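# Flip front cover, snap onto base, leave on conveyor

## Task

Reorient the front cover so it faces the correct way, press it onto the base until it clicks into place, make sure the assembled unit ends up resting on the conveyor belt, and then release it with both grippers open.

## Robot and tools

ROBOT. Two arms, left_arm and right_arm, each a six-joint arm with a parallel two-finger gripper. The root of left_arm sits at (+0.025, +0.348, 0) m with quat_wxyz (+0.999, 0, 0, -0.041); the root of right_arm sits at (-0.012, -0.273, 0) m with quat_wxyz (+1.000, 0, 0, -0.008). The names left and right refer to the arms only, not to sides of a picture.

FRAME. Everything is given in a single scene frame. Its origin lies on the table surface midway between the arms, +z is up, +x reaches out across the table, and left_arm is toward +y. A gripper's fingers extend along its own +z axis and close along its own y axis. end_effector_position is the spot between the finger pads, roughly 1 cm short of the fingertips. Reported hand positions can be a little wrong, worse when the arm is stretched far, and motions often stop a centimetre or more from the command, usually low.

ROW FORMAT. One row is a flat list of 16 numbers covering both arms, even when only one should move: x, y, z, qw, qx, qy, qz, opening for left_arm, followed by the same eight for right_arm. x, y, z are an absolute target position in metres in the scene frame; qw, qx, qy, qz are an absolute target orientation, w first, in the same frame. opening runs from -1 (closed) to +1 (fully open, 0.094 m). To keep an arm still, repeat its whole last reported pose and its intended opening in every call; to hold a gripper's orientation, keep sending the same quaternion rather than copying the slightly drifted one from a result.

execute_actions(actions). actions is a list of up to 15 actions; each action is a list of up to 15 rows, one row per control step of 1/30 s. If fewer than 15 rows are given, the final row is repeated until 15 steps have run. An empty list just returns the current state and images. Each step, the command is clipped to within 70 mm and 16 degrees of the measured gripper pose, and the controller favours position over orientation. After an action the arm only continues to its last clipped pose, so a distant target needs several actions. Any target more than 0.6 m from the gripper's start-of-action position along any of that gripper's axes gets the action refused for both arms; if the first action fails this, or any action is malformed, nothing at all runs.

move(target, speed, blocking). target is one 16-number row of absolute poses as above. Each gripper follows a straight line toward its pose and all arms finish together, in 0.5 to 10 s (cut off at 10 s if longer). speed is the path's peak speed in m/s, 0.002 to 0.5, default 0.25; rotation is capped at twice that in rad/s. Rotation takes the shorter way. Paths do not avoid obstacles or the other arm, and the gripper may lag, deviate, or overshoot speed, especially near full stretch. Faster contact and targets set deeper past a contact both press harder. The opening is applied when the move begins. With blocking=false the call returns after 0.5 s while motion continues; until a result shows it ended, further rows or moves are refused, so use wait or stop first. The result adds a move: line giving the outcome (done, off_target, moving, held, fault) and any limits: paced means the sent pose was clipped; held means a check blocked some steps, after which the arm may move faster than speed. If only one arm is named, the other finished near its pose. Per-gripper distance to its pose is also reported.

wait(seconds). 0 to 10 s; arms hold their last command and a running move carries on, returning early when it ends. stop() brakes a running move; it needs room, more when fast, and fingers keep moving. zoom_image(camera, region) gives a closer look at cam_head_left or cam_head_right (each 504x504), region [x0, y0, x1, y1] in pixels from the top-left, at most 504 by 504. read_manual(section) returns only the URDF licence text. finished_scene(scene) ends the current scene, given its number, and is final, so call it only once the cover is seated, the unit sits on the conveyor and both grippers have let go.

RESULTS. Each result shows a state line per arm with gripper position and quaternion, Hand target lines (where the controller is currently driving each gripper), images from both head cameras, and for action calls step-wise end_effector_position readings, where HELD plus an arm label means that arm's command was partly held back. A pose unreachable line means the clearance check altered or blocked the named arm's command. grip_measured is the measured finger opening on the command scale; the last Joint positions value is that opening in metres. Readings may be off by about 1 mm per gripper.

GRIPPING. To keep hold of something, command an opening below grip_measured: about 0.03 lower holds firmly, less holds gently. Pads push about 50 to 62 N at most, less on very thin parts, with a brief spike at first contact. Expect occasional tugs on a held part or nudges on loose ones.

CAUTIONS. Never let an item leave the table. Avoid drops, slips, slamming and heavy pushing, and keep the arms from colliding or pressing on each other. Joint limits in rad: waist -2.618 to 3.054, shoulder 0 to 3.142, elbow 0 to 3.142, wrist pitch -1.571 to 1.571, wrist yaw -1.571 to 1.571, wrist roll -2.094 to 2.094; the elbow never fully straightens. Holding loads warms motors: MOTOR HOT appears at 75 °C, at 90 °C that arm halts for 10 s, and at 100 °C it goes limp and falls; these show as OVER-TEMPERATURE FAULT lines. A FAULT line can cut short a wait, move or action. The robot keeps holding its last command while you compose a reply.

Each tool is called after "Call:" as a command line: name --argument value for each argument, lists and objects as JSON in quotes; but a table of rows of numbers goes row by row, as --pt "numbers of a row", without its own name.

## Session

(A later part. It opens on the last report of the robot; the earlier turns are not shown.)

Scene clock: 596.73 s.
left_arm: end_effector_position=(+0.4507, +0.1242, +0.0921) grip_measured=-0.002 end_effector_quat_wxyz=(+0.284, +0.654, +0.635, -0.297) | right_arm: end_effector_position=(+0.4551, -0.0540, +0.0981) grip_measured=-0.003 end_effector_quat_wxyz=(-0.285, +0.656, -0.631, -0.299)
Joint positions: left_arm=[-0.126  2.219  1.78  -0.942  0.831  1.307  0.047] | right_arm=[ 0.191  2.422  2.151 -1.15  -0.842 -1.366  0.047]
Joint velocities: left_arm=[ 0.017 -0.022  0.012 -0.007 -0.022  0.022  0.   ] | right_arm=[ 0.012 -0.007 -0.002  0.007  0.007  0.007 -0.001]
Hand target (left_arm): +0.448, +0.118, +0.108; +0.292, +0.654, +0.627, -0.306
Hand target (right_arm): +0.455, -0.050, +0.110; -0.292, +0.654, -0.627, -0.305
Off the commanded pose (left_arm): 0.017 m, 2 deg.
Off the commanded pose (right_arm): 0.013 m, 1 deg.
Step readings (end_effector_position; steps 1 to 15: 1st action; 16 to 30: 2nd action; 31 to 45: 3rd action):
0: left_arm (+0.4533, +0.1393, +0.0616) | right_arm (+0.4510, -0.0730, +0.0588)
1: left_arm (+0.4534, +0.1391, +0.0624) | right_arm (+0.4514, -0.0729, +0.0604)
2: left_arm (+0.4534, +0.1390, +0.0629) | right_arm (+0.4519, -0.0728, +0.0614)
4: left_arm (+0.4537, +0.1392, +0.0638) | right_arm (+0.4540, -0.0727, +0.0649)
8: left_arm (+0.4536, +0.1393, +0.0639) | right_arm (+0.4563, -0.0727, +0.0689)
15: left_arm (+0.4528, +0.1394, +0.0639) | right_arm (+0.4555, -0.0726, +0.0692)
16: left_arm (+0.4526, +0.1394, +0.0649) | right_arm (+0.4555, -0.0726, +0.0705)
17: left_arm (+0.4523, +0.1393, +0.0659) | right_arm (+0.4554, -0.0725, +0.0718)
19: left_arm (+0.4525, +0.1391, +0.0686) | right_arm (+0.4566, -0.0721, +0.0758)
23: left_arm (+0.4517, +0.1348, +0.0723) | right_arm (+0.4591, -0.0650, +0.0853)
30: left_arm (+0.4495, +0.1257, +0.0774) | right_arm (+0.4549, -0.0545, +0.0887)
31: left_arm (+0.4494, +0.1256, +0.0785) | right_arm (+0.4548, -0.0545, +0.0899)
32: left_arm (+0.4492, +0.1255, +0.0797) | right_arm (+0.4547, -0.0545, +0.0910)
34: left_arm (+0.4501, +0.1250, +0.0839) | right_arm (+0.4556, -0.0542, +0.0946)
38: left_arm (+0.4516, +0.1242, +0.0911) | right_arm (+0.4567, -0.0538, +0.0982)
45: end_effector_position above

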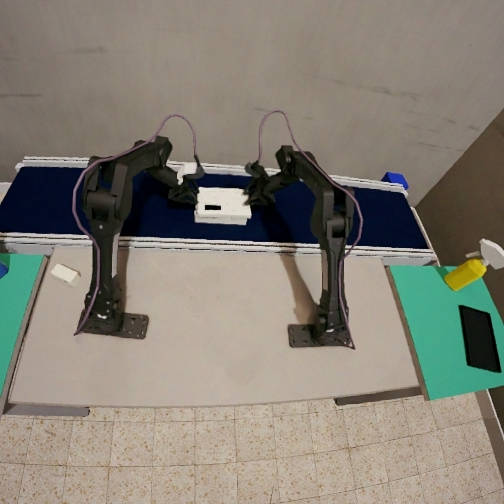

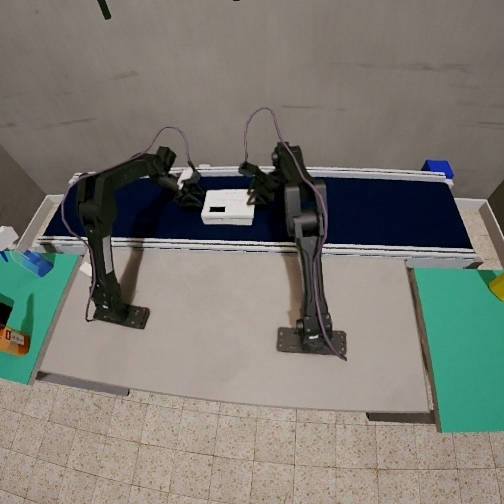

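Call:
move --target '[0.45,0.18,0.11,0.292,0.655,0.627,-0.306,0,0.36,-0.14,0.13,0.251,0.289,0.697,0.606,0.2]' --speed 0.25

Call:
move --target '[0.47,0.16,0.058,0.292,0.655,0.627,-0.306,0,0.365,-0.098,0.06,0.251,0.289,0.697,0.606,0.2]' --speed 0.1

Call:
zoom_image --camera "cam_head_left" --region '[180,170,310,265]'

Call:
zoom_image --camera "cam_head_right" --region '[180,170,310,265]'

Scene clock: 613.30 s.
left_arm: end_effector_position=(+0.4477, +0.1805, +0.0998) grip_measured=-0.002 end_effector_quat_wxyz=(+0.281, +0.656, +0.633, -0.301) | right_arm: end_effector_position=(+0.3631, -0.1410, +0.1254) grip_measured=+0.197 end_effector_quat_wxyz=(+0.242, +0.291, +0.699, +0.606)
Joint positions: left_arm=[ 0.001  2.219  1.816 -1.134  0.848  1.511  0.047] | right_arm=[ 0.036  1.689  0.43   1.054 -0.765  1.442  0.056]
Joint velocities: left_arm=[-0.017 -0.012 -0.002 -0.007 -0.007  0.037 -0.   ] | right_arm=[-0.012 -0.002  0.002 -0.037  0.022  0.007 -0.   ]
Hand target (left_arm): +0.450, +0.180, +0.110; +0.293, +0.654, +0.627, -0.306
Hand target (right_arm): +0.357, -0.139, +0.130; +0.248, +0.286, +0.697, +0.609
Off the commanded pose (left_arm): 0.010 m, 2 deg.
Off the commanded pose (right_arm): 0.006 m, 1 deg.
move: done

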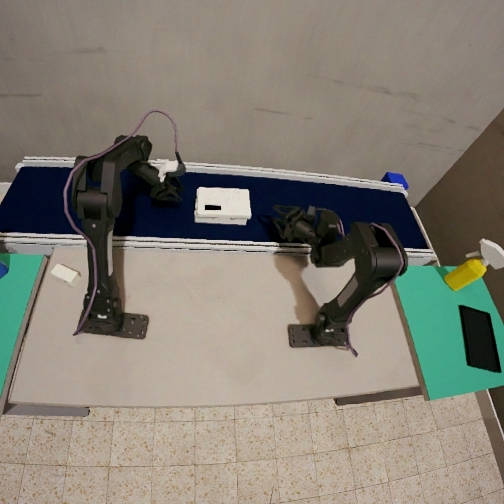

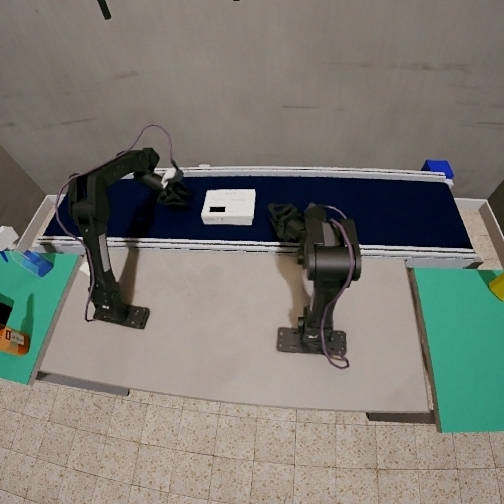

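Scene clock: 614.50 s.
left_arm: end_effector_position=(+0.4651, +0.1663, +0.0556) grip_measured=-0.002 end_effector_quat_wxyz=(+0.283, +0.658, +0.631, -0.299) | right_arm: end_effector_position=(+0.3682, -0.0999, +0.0825) grip_measured=+0.197 end_effector_quat_wxyz=(+0.268, +0.271, +0.684, +0.621)
Joint positions: left_arm=[-0.027  2.326  1.816 -0.991  0.847  1.472  0.047] | right_arm=[ 0.195  2.052  0.43   1.52  -0.604  1.483  0.056]
Joint velocities: left_arm=[-0.007  0.007  0.007  0.022 -0.007 -0.081 -0.001] | right_arm=[ 0.007  0.007 -0.002  0.007  0.022 -0.022 -0.   ]
Hand target (left_arm): +0.469, +0.160, +0.058; +0.292, +0.655, +0.627, -0.306
Hand target (right_arm): +0.364, -0.099, +0.062; +0.251, +0.288, +0.698, +0.606
Off the commanded pose (left_arm): 0.008 m, 1 deg.
Off the commanded pose (right_arm): 0.023 m, 4 deg.
move: off_target (right_arm)

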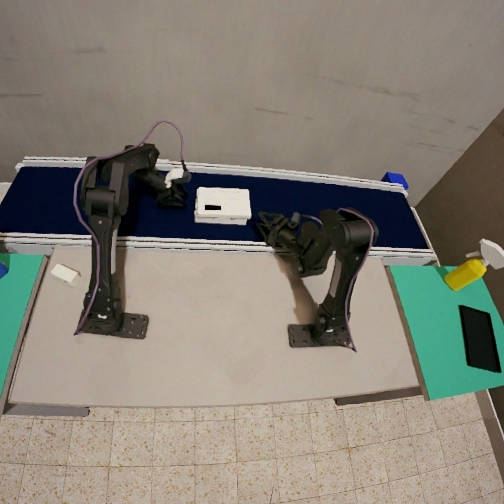

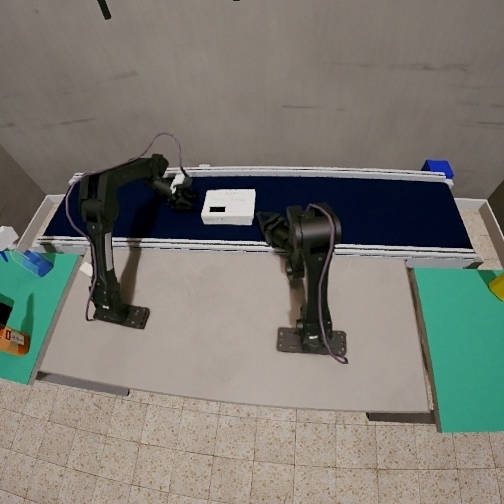

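Region (180, 170, 310, 265) of cam_head_left's 504x504 image, scaled by 3.877, with more detail than that image has; it fills the top 368 rows of this view, and the rest is white.

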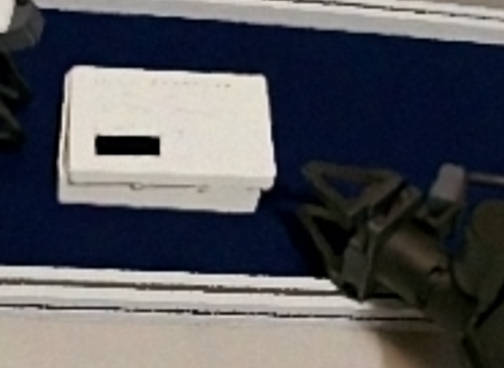

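Region (180, 170, 310, 265) of cam_head_right's 504x504 image, scaled by 3.877, with more detail than that image has; it fills the top 368 rows of this view, and the rest is white.

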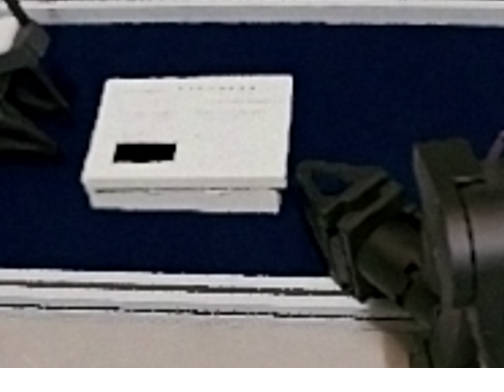

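Call:
move --target '[0.47,0.16,0.058,0.292,0.655,0.627,-0.306,0,0.365,-0.098,0.064,0.214,0.318,0.766,0.516,0.0]' --speed 0.1

Call:
move --target '[0.47,0.145,0.06,0.292,0.655,0.627,-0.306,0,0.402,-0.058,0.062,0.214,0.318,0.766,0.516,0.0]' --speed 0.04

Call:
zoom_image --camera "cam_head_left" --region '[190,175,290,250]'

Call:
zoom_image --camera "cam_head_right" --region '[190,175,290,250]'

Scene clock: 622.10 s.
left_arm: end_effector_position=(+0.4656, +0.1664, +0.0555) grip_measured=-0.002 end_effector_quat_wxyz=(+0.283, +0.658, +0.631, -0.298) | right_arm: end_effector_position=(+0.3601, -0.1005, +0.0560) grip_measured=+0.003 end_effector_quat_wxyz=(+0.208, +0.327, +0.762, +0.520)
Joint positions: left_arm=[-0.027  2.326  1.816 -0.989  0.846  1.47   0.047] | right_arm=[ 0.226  1.8    0.477  0.876 -0.528  1.358  0.047]
Joint velocities: left_arm=[-0.002 -0.007 -0.017  0.022 -0.022 -0.066 -0.   ] | right_arm=[ 0.002 -0.012 -0.017 -0.007  0.007 -0.081 -0.002]
Hand target (left_arm): +0.470, +0.160, +0.058; +0.292, +0.655, +0.627, -0.306
Hand target (right_arm): +0.365, -0.098, +0.063; +0.215, +0.319, +0.765, +0.517
Off the commanded pose (left_arm): 0.008 m, 1 deg.
Off the commanded pose (right_arm): 0.010 m, 1 deg.
move: done

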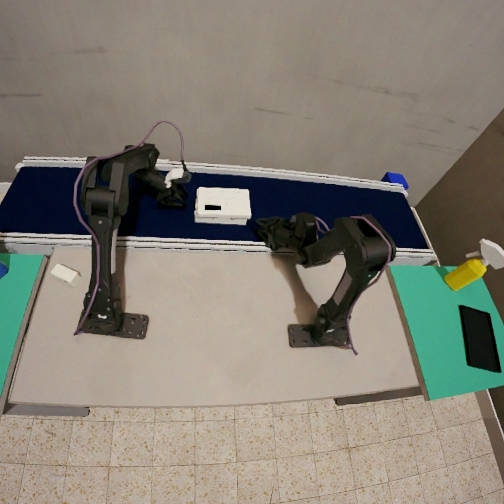

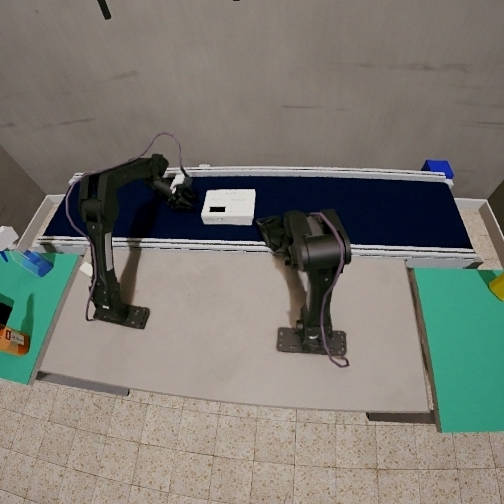

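Scene clock: 623.87 s.
left_arm: end_effector_position=(+0.4655, +0.1516, +0.0558) grip_measured=-0.002 end_effector_quat_wxyz=(+0.282, +0.657, +0.632, -0.300) | right_arm: end_effector_position=(+0.3977, -0.0626, +0.0656) grip_measured=+0.003 end_effector_quat_wxyz=(+0.218, +0.316, +0.763, +0.521)
Joint positions: left_arm=[-0.059  2.326  1.816 -0.957  0.844  1.422  0.047] | right_arm=[ 0.322  1.893  0.665  0.816 -0.44   1.382  0.047]
Joint velocities: left_arm=[ 0.002 -0.012 -0.017 -0.007 -0.022 -0.081  0.001] | right_arm=[ 0.002 -0.007 -0.027 -0.095  0.007  0.007 -0.   ]
Hand target (left_arm): +0.470, +0.145, +0.060; +0.292, +0.655, +0.627, -0.305
Hand target (right_arm): +0.402, -0.059, +0.062; +0.215, +0.318, +0.766, +0.516
Off the commanded pose (left_arm): 0.009 m, 1 deg.
Off the commanded pose (right_arm): 0.007 m, 1 deg.
move: done

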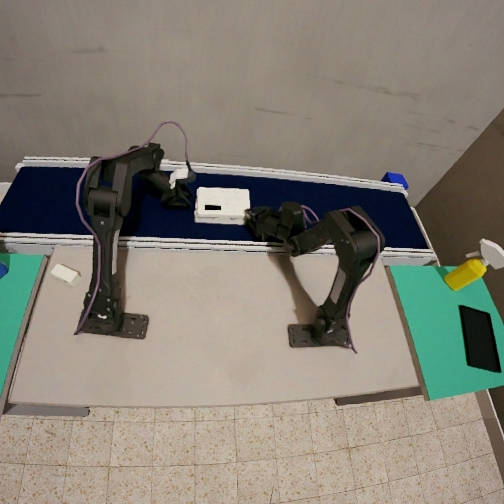

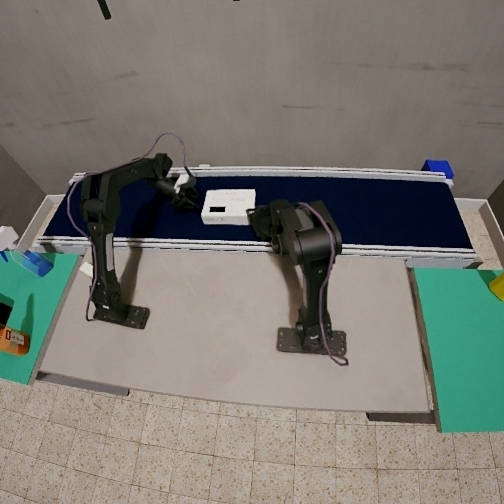

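Region (190, 175, 290, 250) of cam_head_left's 504x504 image, scaled by 5.040, with more detail than that image has; it fills the top 378 rows of this view, and the rest is white.

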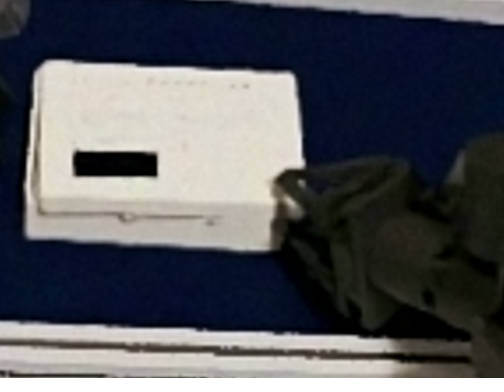

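Region (190, 175, 290, 250) of cam_head_right's 504x504 image, scaled by 5.040, with more detail than that image has; it fills the top 378 rows of this view, and the rest is white.

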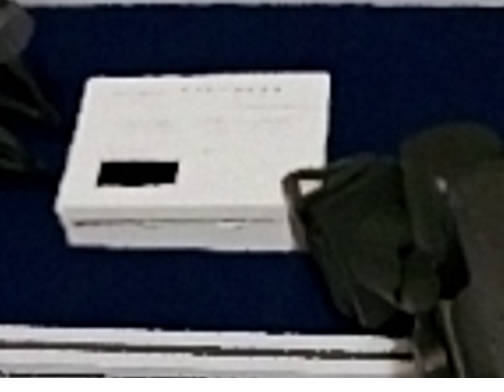

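Lower finger is under the overhang; raise to lever the corner up.

Call:
move --target '[0.47,0.145,0.06,0.292,0.655,0.627,-0.306,0,0.404,-0.056,0.115,0.235,0.302,0.73,0.565,0.0]' --speed 0.04

Call:
zoom_image --camera "cam_head_left" --region '[190,175,290,250]'

Scene clock: 630.40 s.
left_arm: end_effector_position=(+0.4658, +0.1517, +0.0557) grip_measured=-0.002 end_effector_quat_wxyz=(+0.282, +0.657, +0.632, -0.299) | right_arm: end_effector_position=(+0.3991, -0.0600, +0.0901) grip_measured=+0.003 end_effector_quat_wxyz=(+0.217, +0.320, +0.743, +0.546)
Joint positions: left_arm=[-0.059  2.326  1.816 -0.955  0.843  1.42   0.047] | right_arm=[ 0.322  1.843  0.665  0.827 -0.453  1.439  0.047]
Joint velocities: left_arm=[-0.012 -0.002  0.017  0.007  0.007  0.081 -0.   ] | right_arm=[ 0.022 -0.017  0.022 -0.007  0.037  0.081  0.   ]
Hand target (left_arm): +0.470, +0.145, +0.060; +0.292, +0.655, +0.627, -0.306
Hand target (right_arm): +0.404, -0.056, +0.115; +0.235, +0.302, +0.731, +0.565
Off the commanded pose (left_arm): 0.009 m, 1 deg.
Off the commanded pose (right_arm): 0.026 m, 4 deg.
move: off_target (right_arm)

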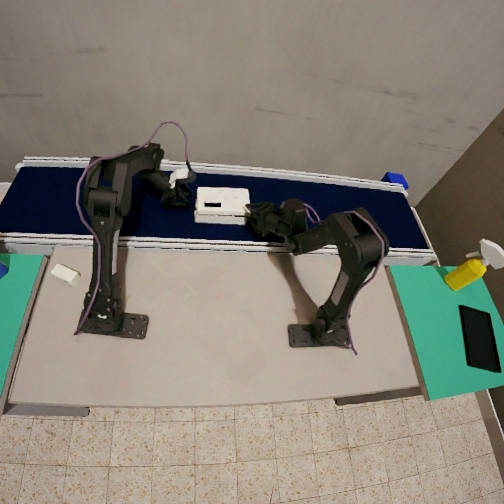

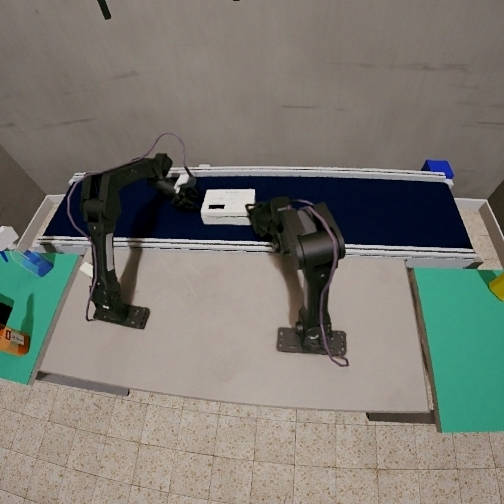

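Region (190, 175, 290, 250) of cam_head_left's 504x504 image, scaled by 5.040, with more detail than that image has; it fills the top 378 rows of this view, and the rest is white.

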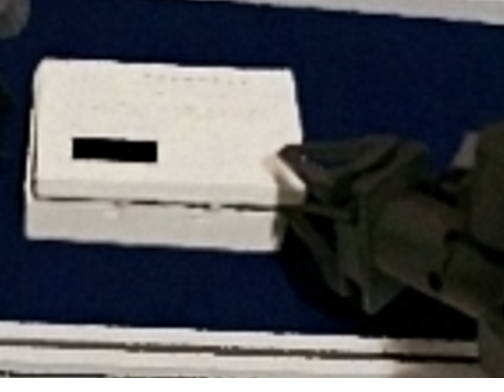

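Front is lifting. Advance deeper and close.

Call:
move --target '[0.47,0.145,0.06,0.292,0.655,0.627,-0.306,0,0.417,-0.04,0.112,0.251,0.289,0.697,0.606,0.0]' --speed 0.04

Call:
move --target '[0.47,0.145,0.06,0.292,0.655,0.627,-0.306,0,0.417,-0.04,0.112,0.251,0.289,0.697,0.606,-0.72]'

Call:
move --target '[0.45,0.19,0.10,0.292,0.655,0.627,-0.306,0,0.417,-0.04,0.14,0.275,0.267,0.645,0.66,-0.72]' --speed 0.06

Call:
zoom_image --camera "cam_head_left" --region '[180,165,280,240]'

Call:
zoom_image --camera "cam_head_right" --region '[180,165,280,240]'

Scene clock: 645.37 s.
left_arm: end_effector_position=(+0.4659, +0.1519, +0.0556) grip_measured=-0.002 end_effector_quat_wxyz=(+0.282, +0.657, +0.632, -0.299) | right_arm: end_effector_position=(+0.4073, -0.0473, +0.1000) grip_measured=+0.003 end_effector_quat_wxyz=(+0.237, +0.302, +0.707, +0.593)
Joint positions: left_arm=[-0.059  2.326  1.816 -0.955  0.842  1.42   0.047] | right_arm=[ 0.343  1.945  0.665  1.075 -0.45   1.503  0.047]
Joint velocities: left_arm=[ 0.007 -0.012 -0.002  0.007  0.007 -0.081 -0.   ] | right_arm=[-0.002  0.002 -0.007  0.007 -0.007 -0.022 -0.   ]
Hand target (left_arm): +0.470, +0.145, +0.060; +0.292, +0.655, +0.627, -0.306
Hand target (right_arm): +0.416, -0.041, +0.112; +0.250, +0.288, +0.698, +0.606
Off the commanded pose (left_arm): 0.009 m, 2 deg.
Off the commanded pose (right_arm): 0.017 m, 3 deg.
move: off_target (right_arm)

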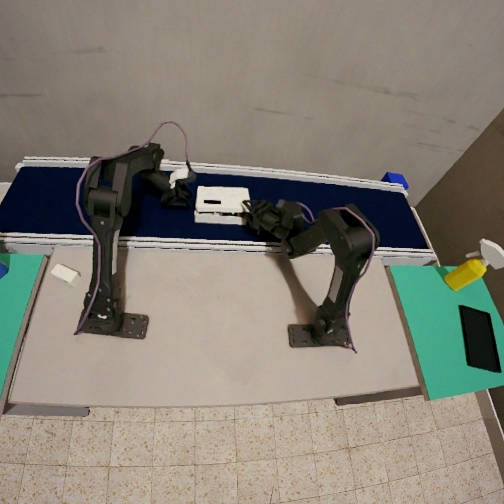

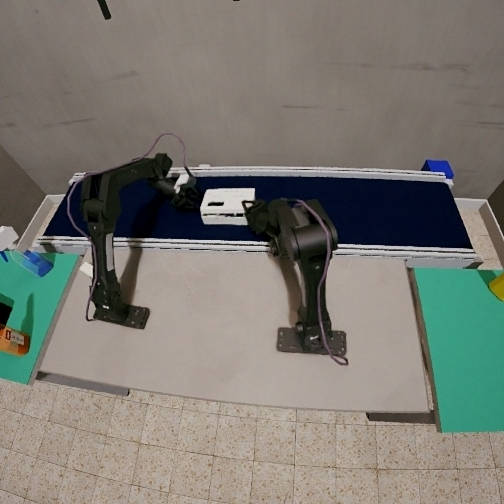

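Scene clock: 646.07 s.
left_arm: end_effector_position=(+0.4659, +0.1520, +0.0555) grip_measured=-0.002 end_effector_quat_wxyz=(+0.282, +0.657, +0.632, -0.299) | right_arm: end_effector_position=(+0.4075, -0.0464, +0.1028) grip_measured=-0.638 end_effector_quat_wxyz=(+0.239, +0.300, +0.704, +0.597)
Joint positions: left_arm=[-0.059  2.326  1.816 -0.955  0.841  1.42   0.047] | right_arm=[ 0.345  1.945  0.665  1.088 -0.45   1.508  0.017]
Joint velocities: left_arm=[-0.002 -0.017 -0.002  0.007 -0.007 -0.007  0.001] | right_arm=[ 0.007 -0.007 -0.007 -0.007 -0.022 -0.007 -0.001]
Hand target (left_arm): +0.470, +0.145, +0.060; +0.292, +0.655, +0.627, -0.306
Hand target (right_arm): +0.416, -0.040, +0.112; +0.251, +0.289, +0.697, +0.606
Off the commanded pose (left_arm): 0.009 m, 2 deg.
Off the commanded pose (right_arm): 0.015 m, 2 deg.
move: off_target (right_arm)

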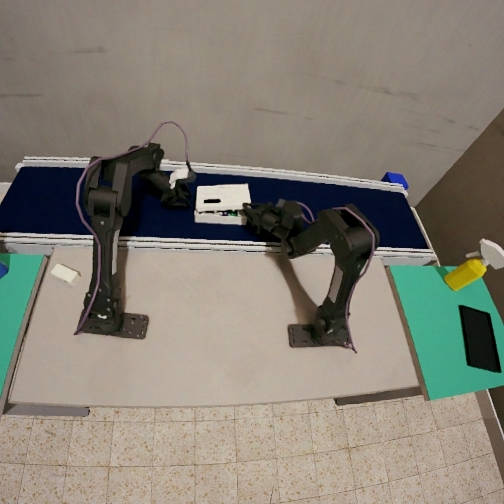

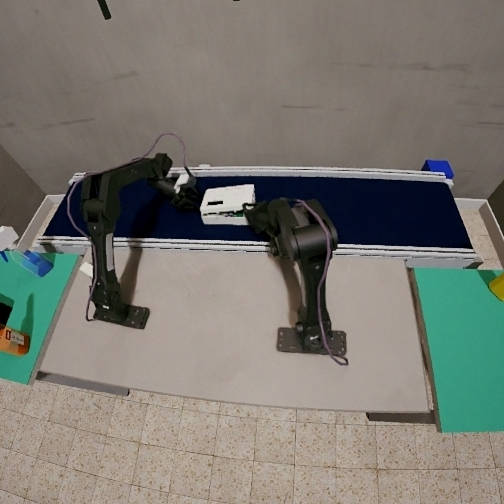

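Scene clock: 648.13 s.
left_arm: end_effector_position=(+0.4512, +0.1902, +0.0861) grip_measured=-0.002 end_effector_quat_wxyz=(+0.279, +0.655, +0.633, -0.302) | right_arm: end_effector_position=(+0.4126, -0.0447, +0.1282) grip_measured=-0.638 end_effector_quat_wxyz=(+0.263, +0.282, +0.658, +0.647)
Joint positions: left_arm=[ 0.024  2.253  1.816 -1.13   0.848  1.545  0.047] | right_arm=[ 0.345  1.999  0.665  1.307 -0.45   1.578  0.017]
Joint velocities: left_arm=[-0.012  0.007 -0.007 -0.037 -0.051  0.007  0.   ] | right_arm=[ 0.012  0.002  0.022 -0.022 -0.007  0.007 -0.001]
Hand target (left_arm): +0.450, +0.190, +0.100; +0.292, +0.654, +0.627, -0.306
Hand target (right_arm): +0.417, -0.040, +0.140; +0.275, +0.266, +0.646, +0.660
Off the commanded pose (left_arm): 0.014 m, 2 deg.
Off the commanded pose (right_arm): 0.013 m, 3 deg.
move: off_target (left_arm, right_arm)

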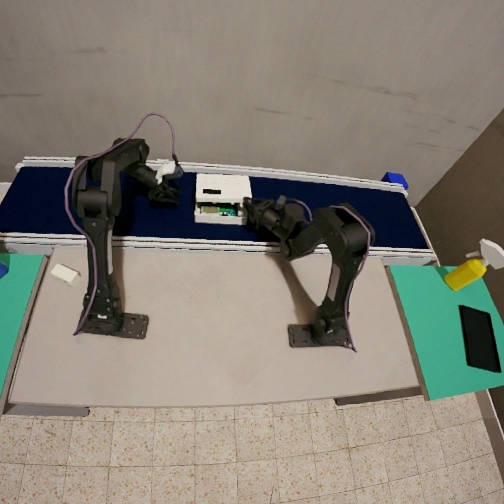

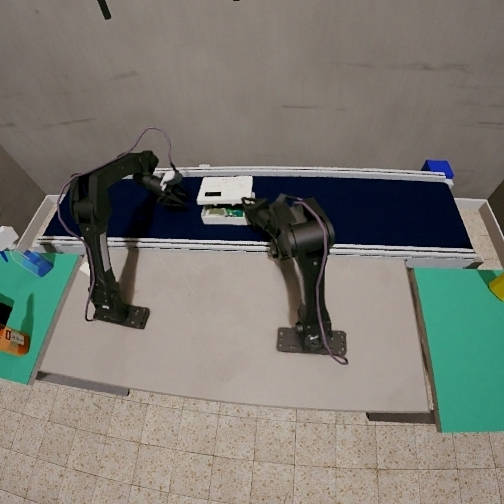

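Region (180, 165, 280, 240) of cam_head_left's 504x504 image, scaled by 5.040, with more detail than that image has; it fills the top 378 rows of this view, and the rest is white.

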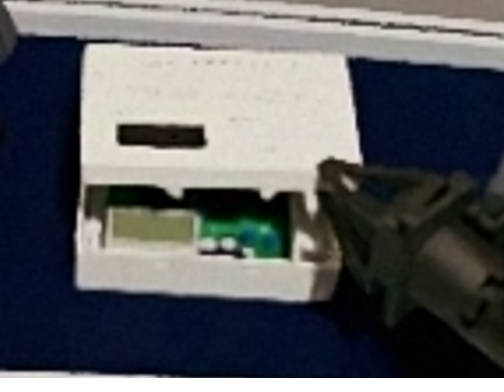

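Region (180, 165, 280, 240) of cam_head_right's 504x504 image, scaled by 5.040, with more detail than that image has; it fills the top 378 rows of this view, and the rest is white.

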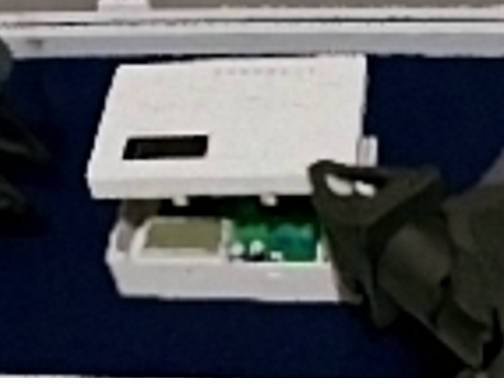

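Call:
move --target '[0.45,0.19,0.10,0.292,0.655,0.627,-0.306,0,0.417,-0.036,0.095,0.284,0.275,0.641,0.656,-0.72]' --speed 0.05

Call:
zoom_image --camera "cam_head_left" --region '[185,170,265,230]'

Call:
zoom_image --camera "cam_head_right" --region '[190,170,270,230]'

Scene clock: 658.97 s.
left_arm: end_effector_position=(+0.4508, +0.1903, +0.0861) grip_measured=-0.002 end_effector_quat_wxyz=(+0.279, +0.656, +0.633, -0.302) | right_arm: end_effector_position=(+0.4117, -0.0406, +0.0841) grip_measured=-0.638 end_effector_quat_wxyz=(+0.269, +0.291, +0.655, +0.644)
Joint positions: left_arm=[ 0.024  2.253  1.816 -1.132  0.847  1.546  0.047] | right_arm=[ 0.37   2.192  0.665  1.498 -0.403  1.581  0.017]
Joint velocities: left_arm=[ 0.002 -0.002 -0.002  0.007 -0.007 -0.007 -0.001] | right_arm=[-0.007 -0.012  0.012  0.022  0.007 -0.066 -0.   ]
Hand target (left_arm): +0.450, +0.190, +0.100; +0.292, +0.655, +0.627, -0.305
Hand target (right_arm): +0.416, -0.036, +0.096; +0.284, +0.275, +0.642, +0.657
Off the commanded pose (left_arm): 0.014 m, 2 deg.
Off the commanded pose (right_arm): 0.013 m, 3 deg.
move: off_target (left_arm, right_arm)

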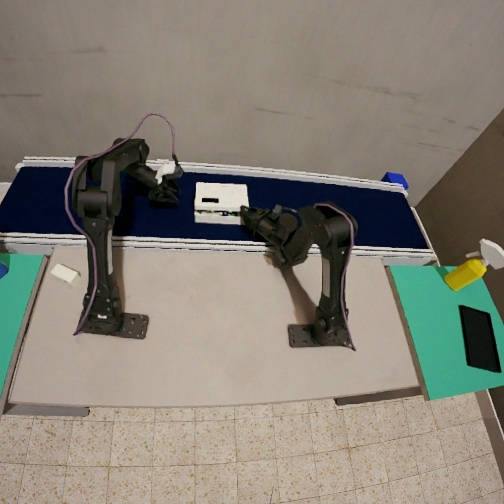

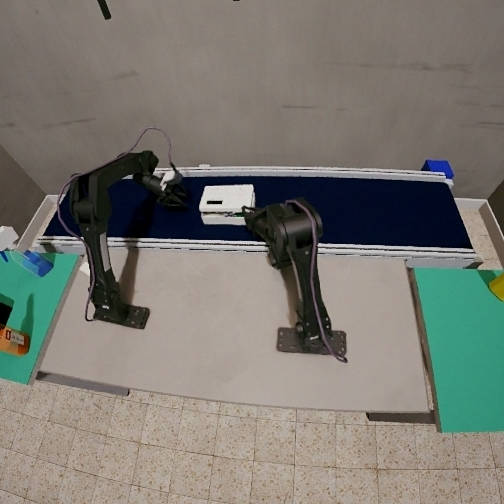

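Region (185, 170, 265, 230) of cam_head_left's 504x504 image, scaled by 6.300, with more detail than that image has; it fills the top 378 rows of this view, and the rest is white.

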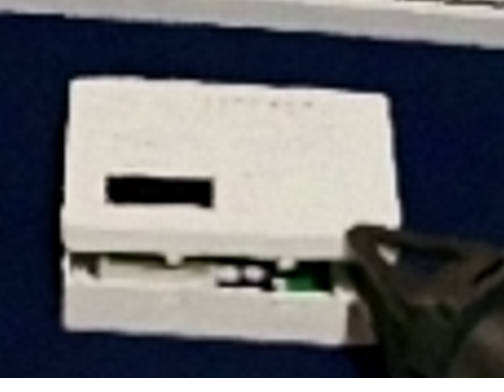

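Region (190, 170, 270, 230) of cam_head_right's 504x504 image, scaled by 6.300, with more detail than that image has; it fills the top 378 rows of this view, and the rest is white.

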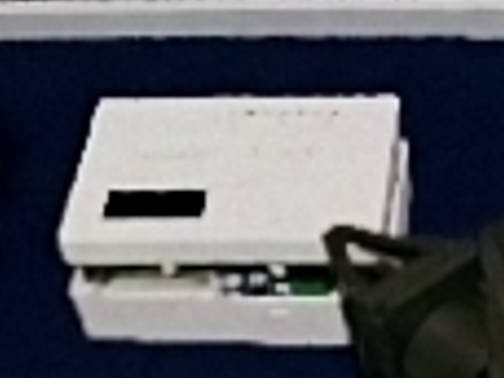

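Call:
move --target '[0.45,0.19,0.10,0.292,0.655,0.627,-0.306,0,0.417,-0.036,0.084,0.276,0.283,0.66,0.637,-0.72]' --speed 0.03

Call:
zoom_image --camera "cam_head_left" --region '[185,170,265,230]'

Call:
zoom_image --camera "cam_head_right" --region '[190,170,270,230]'

Scene clock: 665.87 s.
left_arm: end_effector_position=(+0.4508, +0.1903, +0.0860) grip_measured=-0.002 end_effector_quat_wxyz=(+0.279, +0.656, +0.633, -0.302) | right_arm: end_effector_position=(+0.4120, -0.0409, +0.0830) grip_measured=-0.638 end_effector_quat_wxyz=(+0.270, +0.291, +0.657, +0.641)
Joint positions: left_arm=[ 0.024  2.253  1.816 -1.132  0.847  1.547  0.047] | right_arm=[ 0.37   2.192  0.665  1.494 -0.401  1.576  0.017]
Joint velocities: left_arm=[ 0.002  0.002  0.002 -0.022 -0.022  0.037 -0.   ] | right_arm=[ 0.012 -0.007 -0.002  0.022 -0.022 -0.066 -0.002]
Hand target (left_arm): +0.450, +0.190, +0.100; +0.292, +0.655, +0.627, -0.305
Hand target (right_arm): +0.417, -0.036, +0.084; +0.276, +0.283, +0.661, +0.638
Off the commanded pose (left_arm): 0.014 m, 2 deg.
Off the commanded pose (right_arm): 0.007 m, 1 deg.
move: off_target (left_arm)

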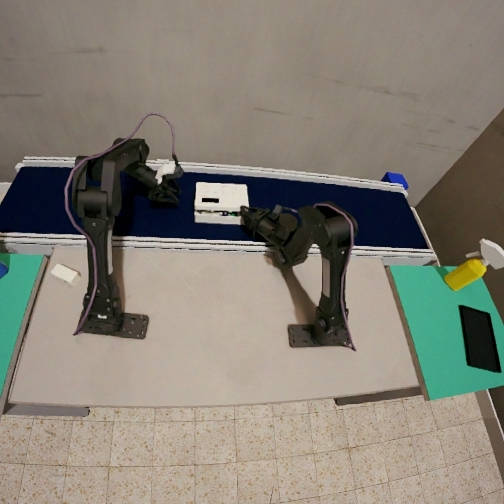

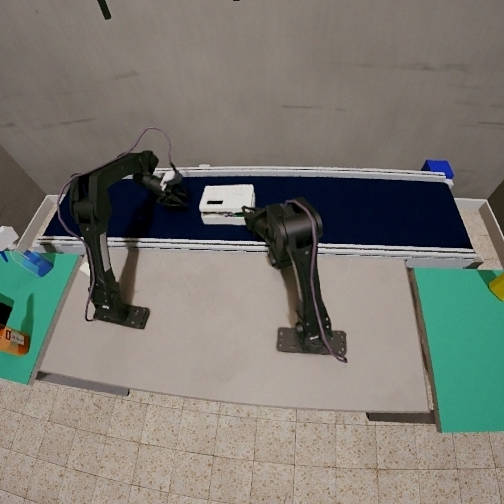

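Region (185, 170, 265, 230) of cam_head_left's 504x504 image, scaled by 6.300, with more detail than that image has; it fills the top 378 rows of this view, and the rest is white.

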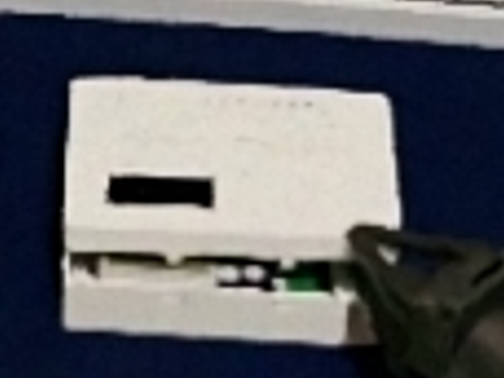

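Region (190, 170, 270, 230) of cam_head_right's 504x504 image, scaled by 6.300, with more detail than that image has; it fills the top 378 rows of this view, and the rest is white.

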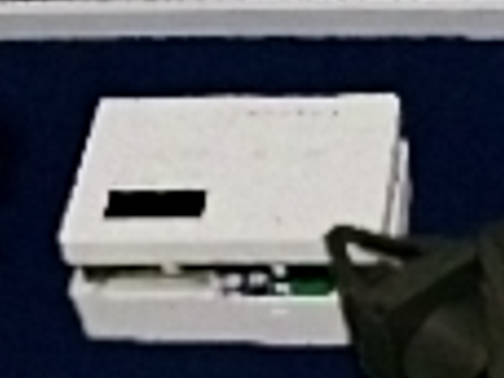

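Call:
move --target '[0.45,0.19,0.10,0.292,0.655,0.627,-0.306,0,0.417,-0.036,0.072,0.268,0.291,0.678,0.618,-0.72]' --speed 0.03

Call:
zoom_image --camera "cam_head_left" --region '[185,170,265,230]'

Call:
zoom_image --camera "cam_head_right" --region '[190,170,270,230]'

Scene clock: 673.50 s.
left_arm: end_effector_position=(+0.4508, +0.1903, +0.0860) grip_measured=-0.002 end_effector_quat_wxyz=(+0.279, +0.656, +0.633, -0.302) | right_arm: end_effector_position=(+0.4120, -0.0410, +0.0815) grip_measured=-0.638 end_effector_quat_wxyz=(+0.272, +0.289, +0.660, +0.638)
Joint positions: left_arm=[ 0.024  2.253  1.816 -1.132  0.847  1.547  0.047] | right_arm=[ 0.37   2.192  0.665  1.487 -0.4    1.566  0.017]
Joint velocities: left_arm=[ 0.012  0.017  0.007  0.022 -0.007  0.007  0.   ] | right_arm=[-0.012  0.002  0.002  0.022 -0.051 -0.066  0.   ]
Hand target (left_arm): +0.450, +0.190, +0.100; +0.292, +0.655, +0.627, -0.305
Hand target (right_arm): +0.416, -0.037, +0.072; +0.269, +0.291, +0.677, +0.620
Off the commanded pose (left_arm): 0.014 m, 2 deg.
Off the commanded pose (right_arm): 0.012 m, 3 deg.
move: off_target (left_arm, right_arm)

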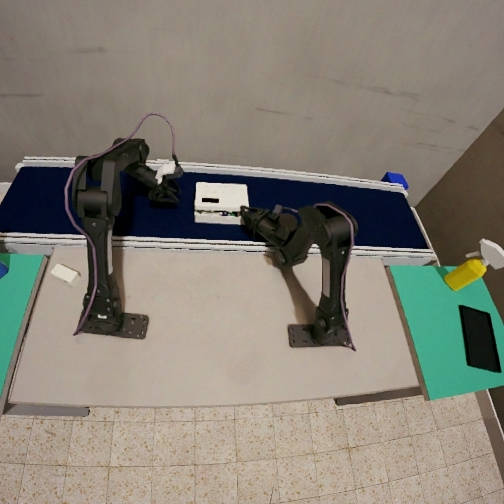

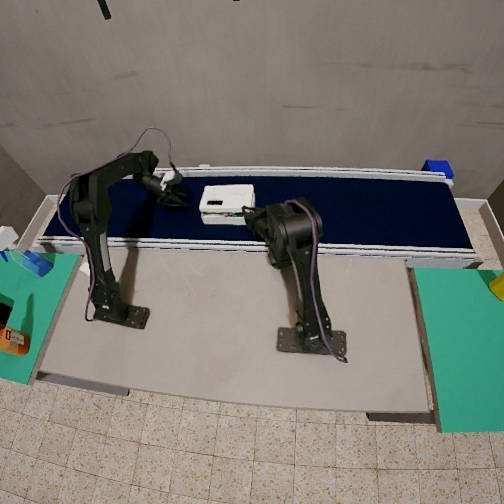

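Region (185, 170, 265, 230) of cam_head_left's 504x504 image, scaled by 6.300, with more detail than that image has; it fills the top 378 rows of this view, and the rest is white.

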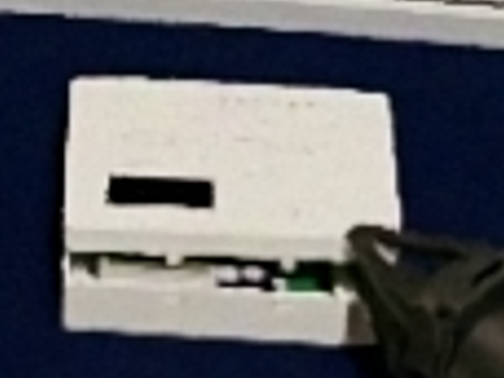

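Region (190, 170, 270, 230) of cam_head_right's 504x504 image, scaled by 6.300, with more detail than that image has; it fills the top 378 rows of this view, and the rest is white.

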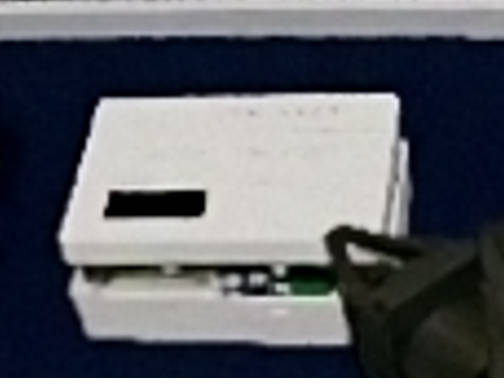

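Call:
move --target '[0.45,0.19,0.10,0.292,0.655,0.627,-0.306,0,0.415,-0.038,0.082,0.272,0.289,0.66,0.638,-0.35]' --speed 0.03

Call:
zoom_image --camera "cam_head_left" --region '[185,170,265,230]'

Call:
zoom_image --camera "cam_head_right" --region '[190,170,270,230]'

Scene clock: 679.30 s.
left_arm: end_effector_position=(+0.4508, +0.1903, +0.0860) grip_measured=-0.002 end_effector_quat_wxyz=(+0.279, +0.656, +0.633, -0.302) | right_arm: end_effector_position=(+0.4120, -0.0410, +0.0815) grip_measured=-0.353 end_effector_quat_wxyz=(+0.272, +0.290, +0.659, +0.638)
Joint positions: left_arm=[ 0.024  2.253  1.816 -1.132  0.847  1.547  0.047] | right_arm=[ 0.37   2.192  0.665  1.487 -0.4    1.566  0.03 ]
Joint velocities: left_arm=[-0.012 -0.002 -0.002 -0.037 -0.095 -0.022  0.   ] | right_arm=[ 0.007 -0.002 -0.002 -0.051  0.007 -0.022 -0.001]
Hand target (left_arm): +0.450, +0.190, +0.100; +0.292, +0.655, +0.627, -0.305
Hand target (right_arm): +0.415, -0.038, +0.082; +0.272, +0.289, +0.660, +0.638
Off the commanded pose (left_arm): 0.014 m, 2 deg.
Off the commanded pose (right_arm): 0.004 m, 0 deg.
move: off_target (left_arm)

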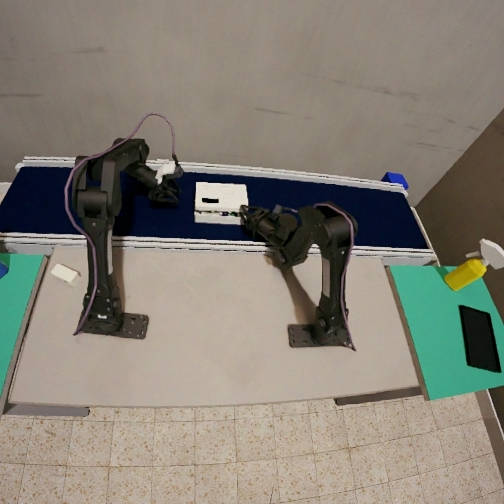

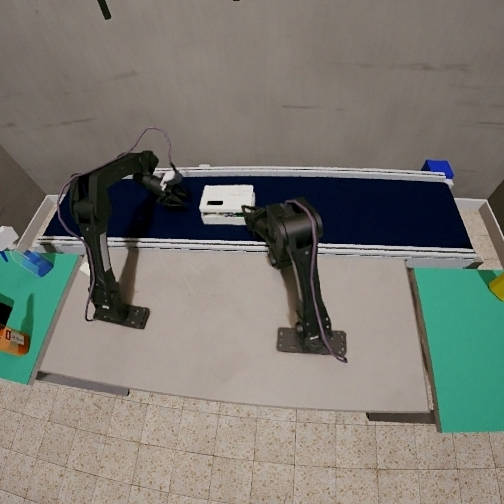

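Region (185, 170, 265, 230) of cam_head_left's 504x504 image, scaled by 6.300, with more detail than that image has; it fills the top 378 rows of this view, and the rest is white.

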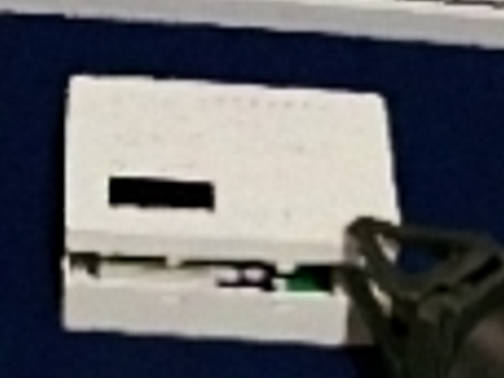

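Region (190, 170, 270, 230) of cam_head_right's 504x504 image, scaled by 6.300, with more detail than that image has; it fills the top 378 rows of this view, and the rest is white.

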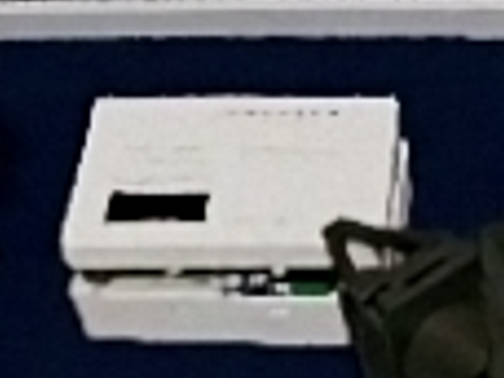

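Call:
move --target '[0.45,0.19,0.10,0.292,0.655,0.627,-0.306,0,0.38,-0.075,0.088,0.272,0.289,0.66,0.638,-0.3]' --speed 0.04

Call:
zoom_image --camera "cam_head_left" --region '[185,170,265,230]'

Call:
zoom_image --camera "cam_head_right" --region '[190,170,270,230]'

Scene clock: 690.37 s.
left_arm: end_effector_position=(+0.4508, +0.1903, +0.0860) grip_measured=-0.002 end_effector_quat_wxyz=(+0.279, +0.656, +0.633, -0.302) | right_arm: end_effector_position=(+0.3848, -0.0710, +0.0832) grip_measured=-0.303 end_effector_quat_wxyz=(+0.269, +0.293, +0.660, +0.637)
Joint positions: left_arm=[ 0.024  2.253  1.816 -1.132  0.847  1.547  0.047] | right_arm=[ 0.303  2.132  0.514  1.569 -0.465  1.567  0.033]
Joint velocities: left_arm=[ 0.007  0.002 -0.027 -0.037  0.007 -0.11   0.   ] | right_arm=[-0.012  0.002  0.002  0.007 -0.066  0.037 -0.   ]
Hand target (left_arm): +0.450, +0.190, +0.100; +0.292, +0.655, +0.627, -0.305
Hand target (right_arm): +0.380, -0.074, +0.088; +0.272, +0.289, +0.660, +0.638
Off the commanded pose (left_arm): 0.014 m, 2 deg.
Off the commanded pose (right_arm): 0.008 m, 1 deg.
move: off_target (left_arm)

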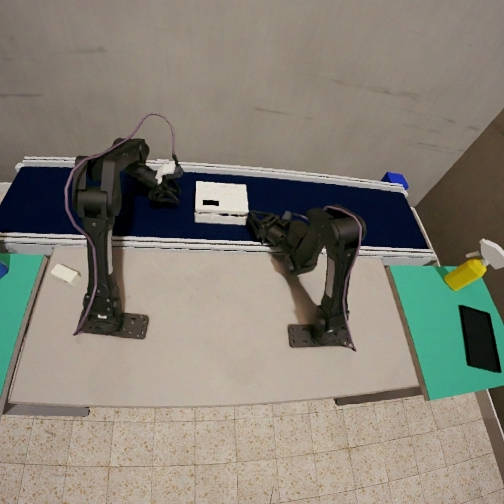

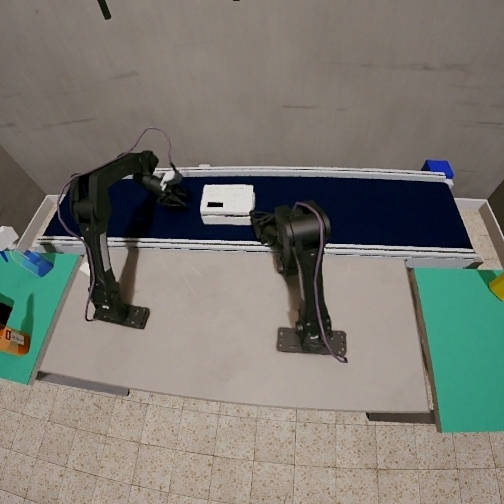

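Region (185, 170, 265, 230) of cam_head_left's 504x504 image, scaled by 6.300, with more detail than that image has; it fills the top 378 rows of this view, and the rest is white.

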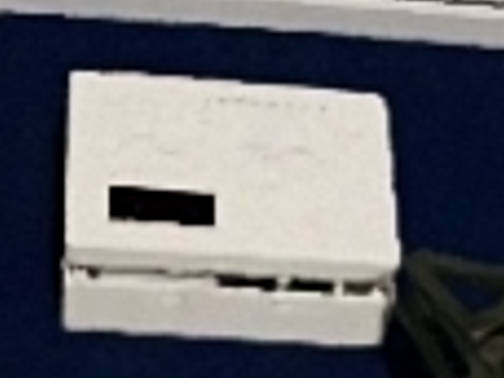

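Region (190, 170, 270, 230) of cam_head_right's 504x504 image, scaled by 6.300, with more detail than that image has; it fills the top 378 rows of this view, and the rest is white.

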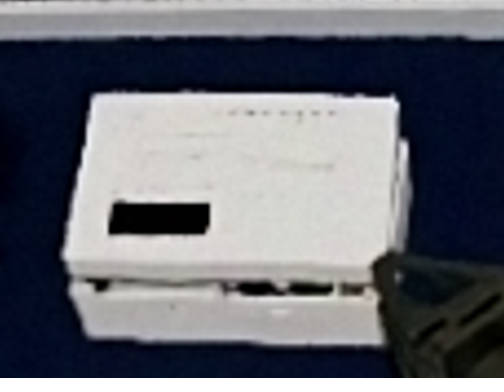

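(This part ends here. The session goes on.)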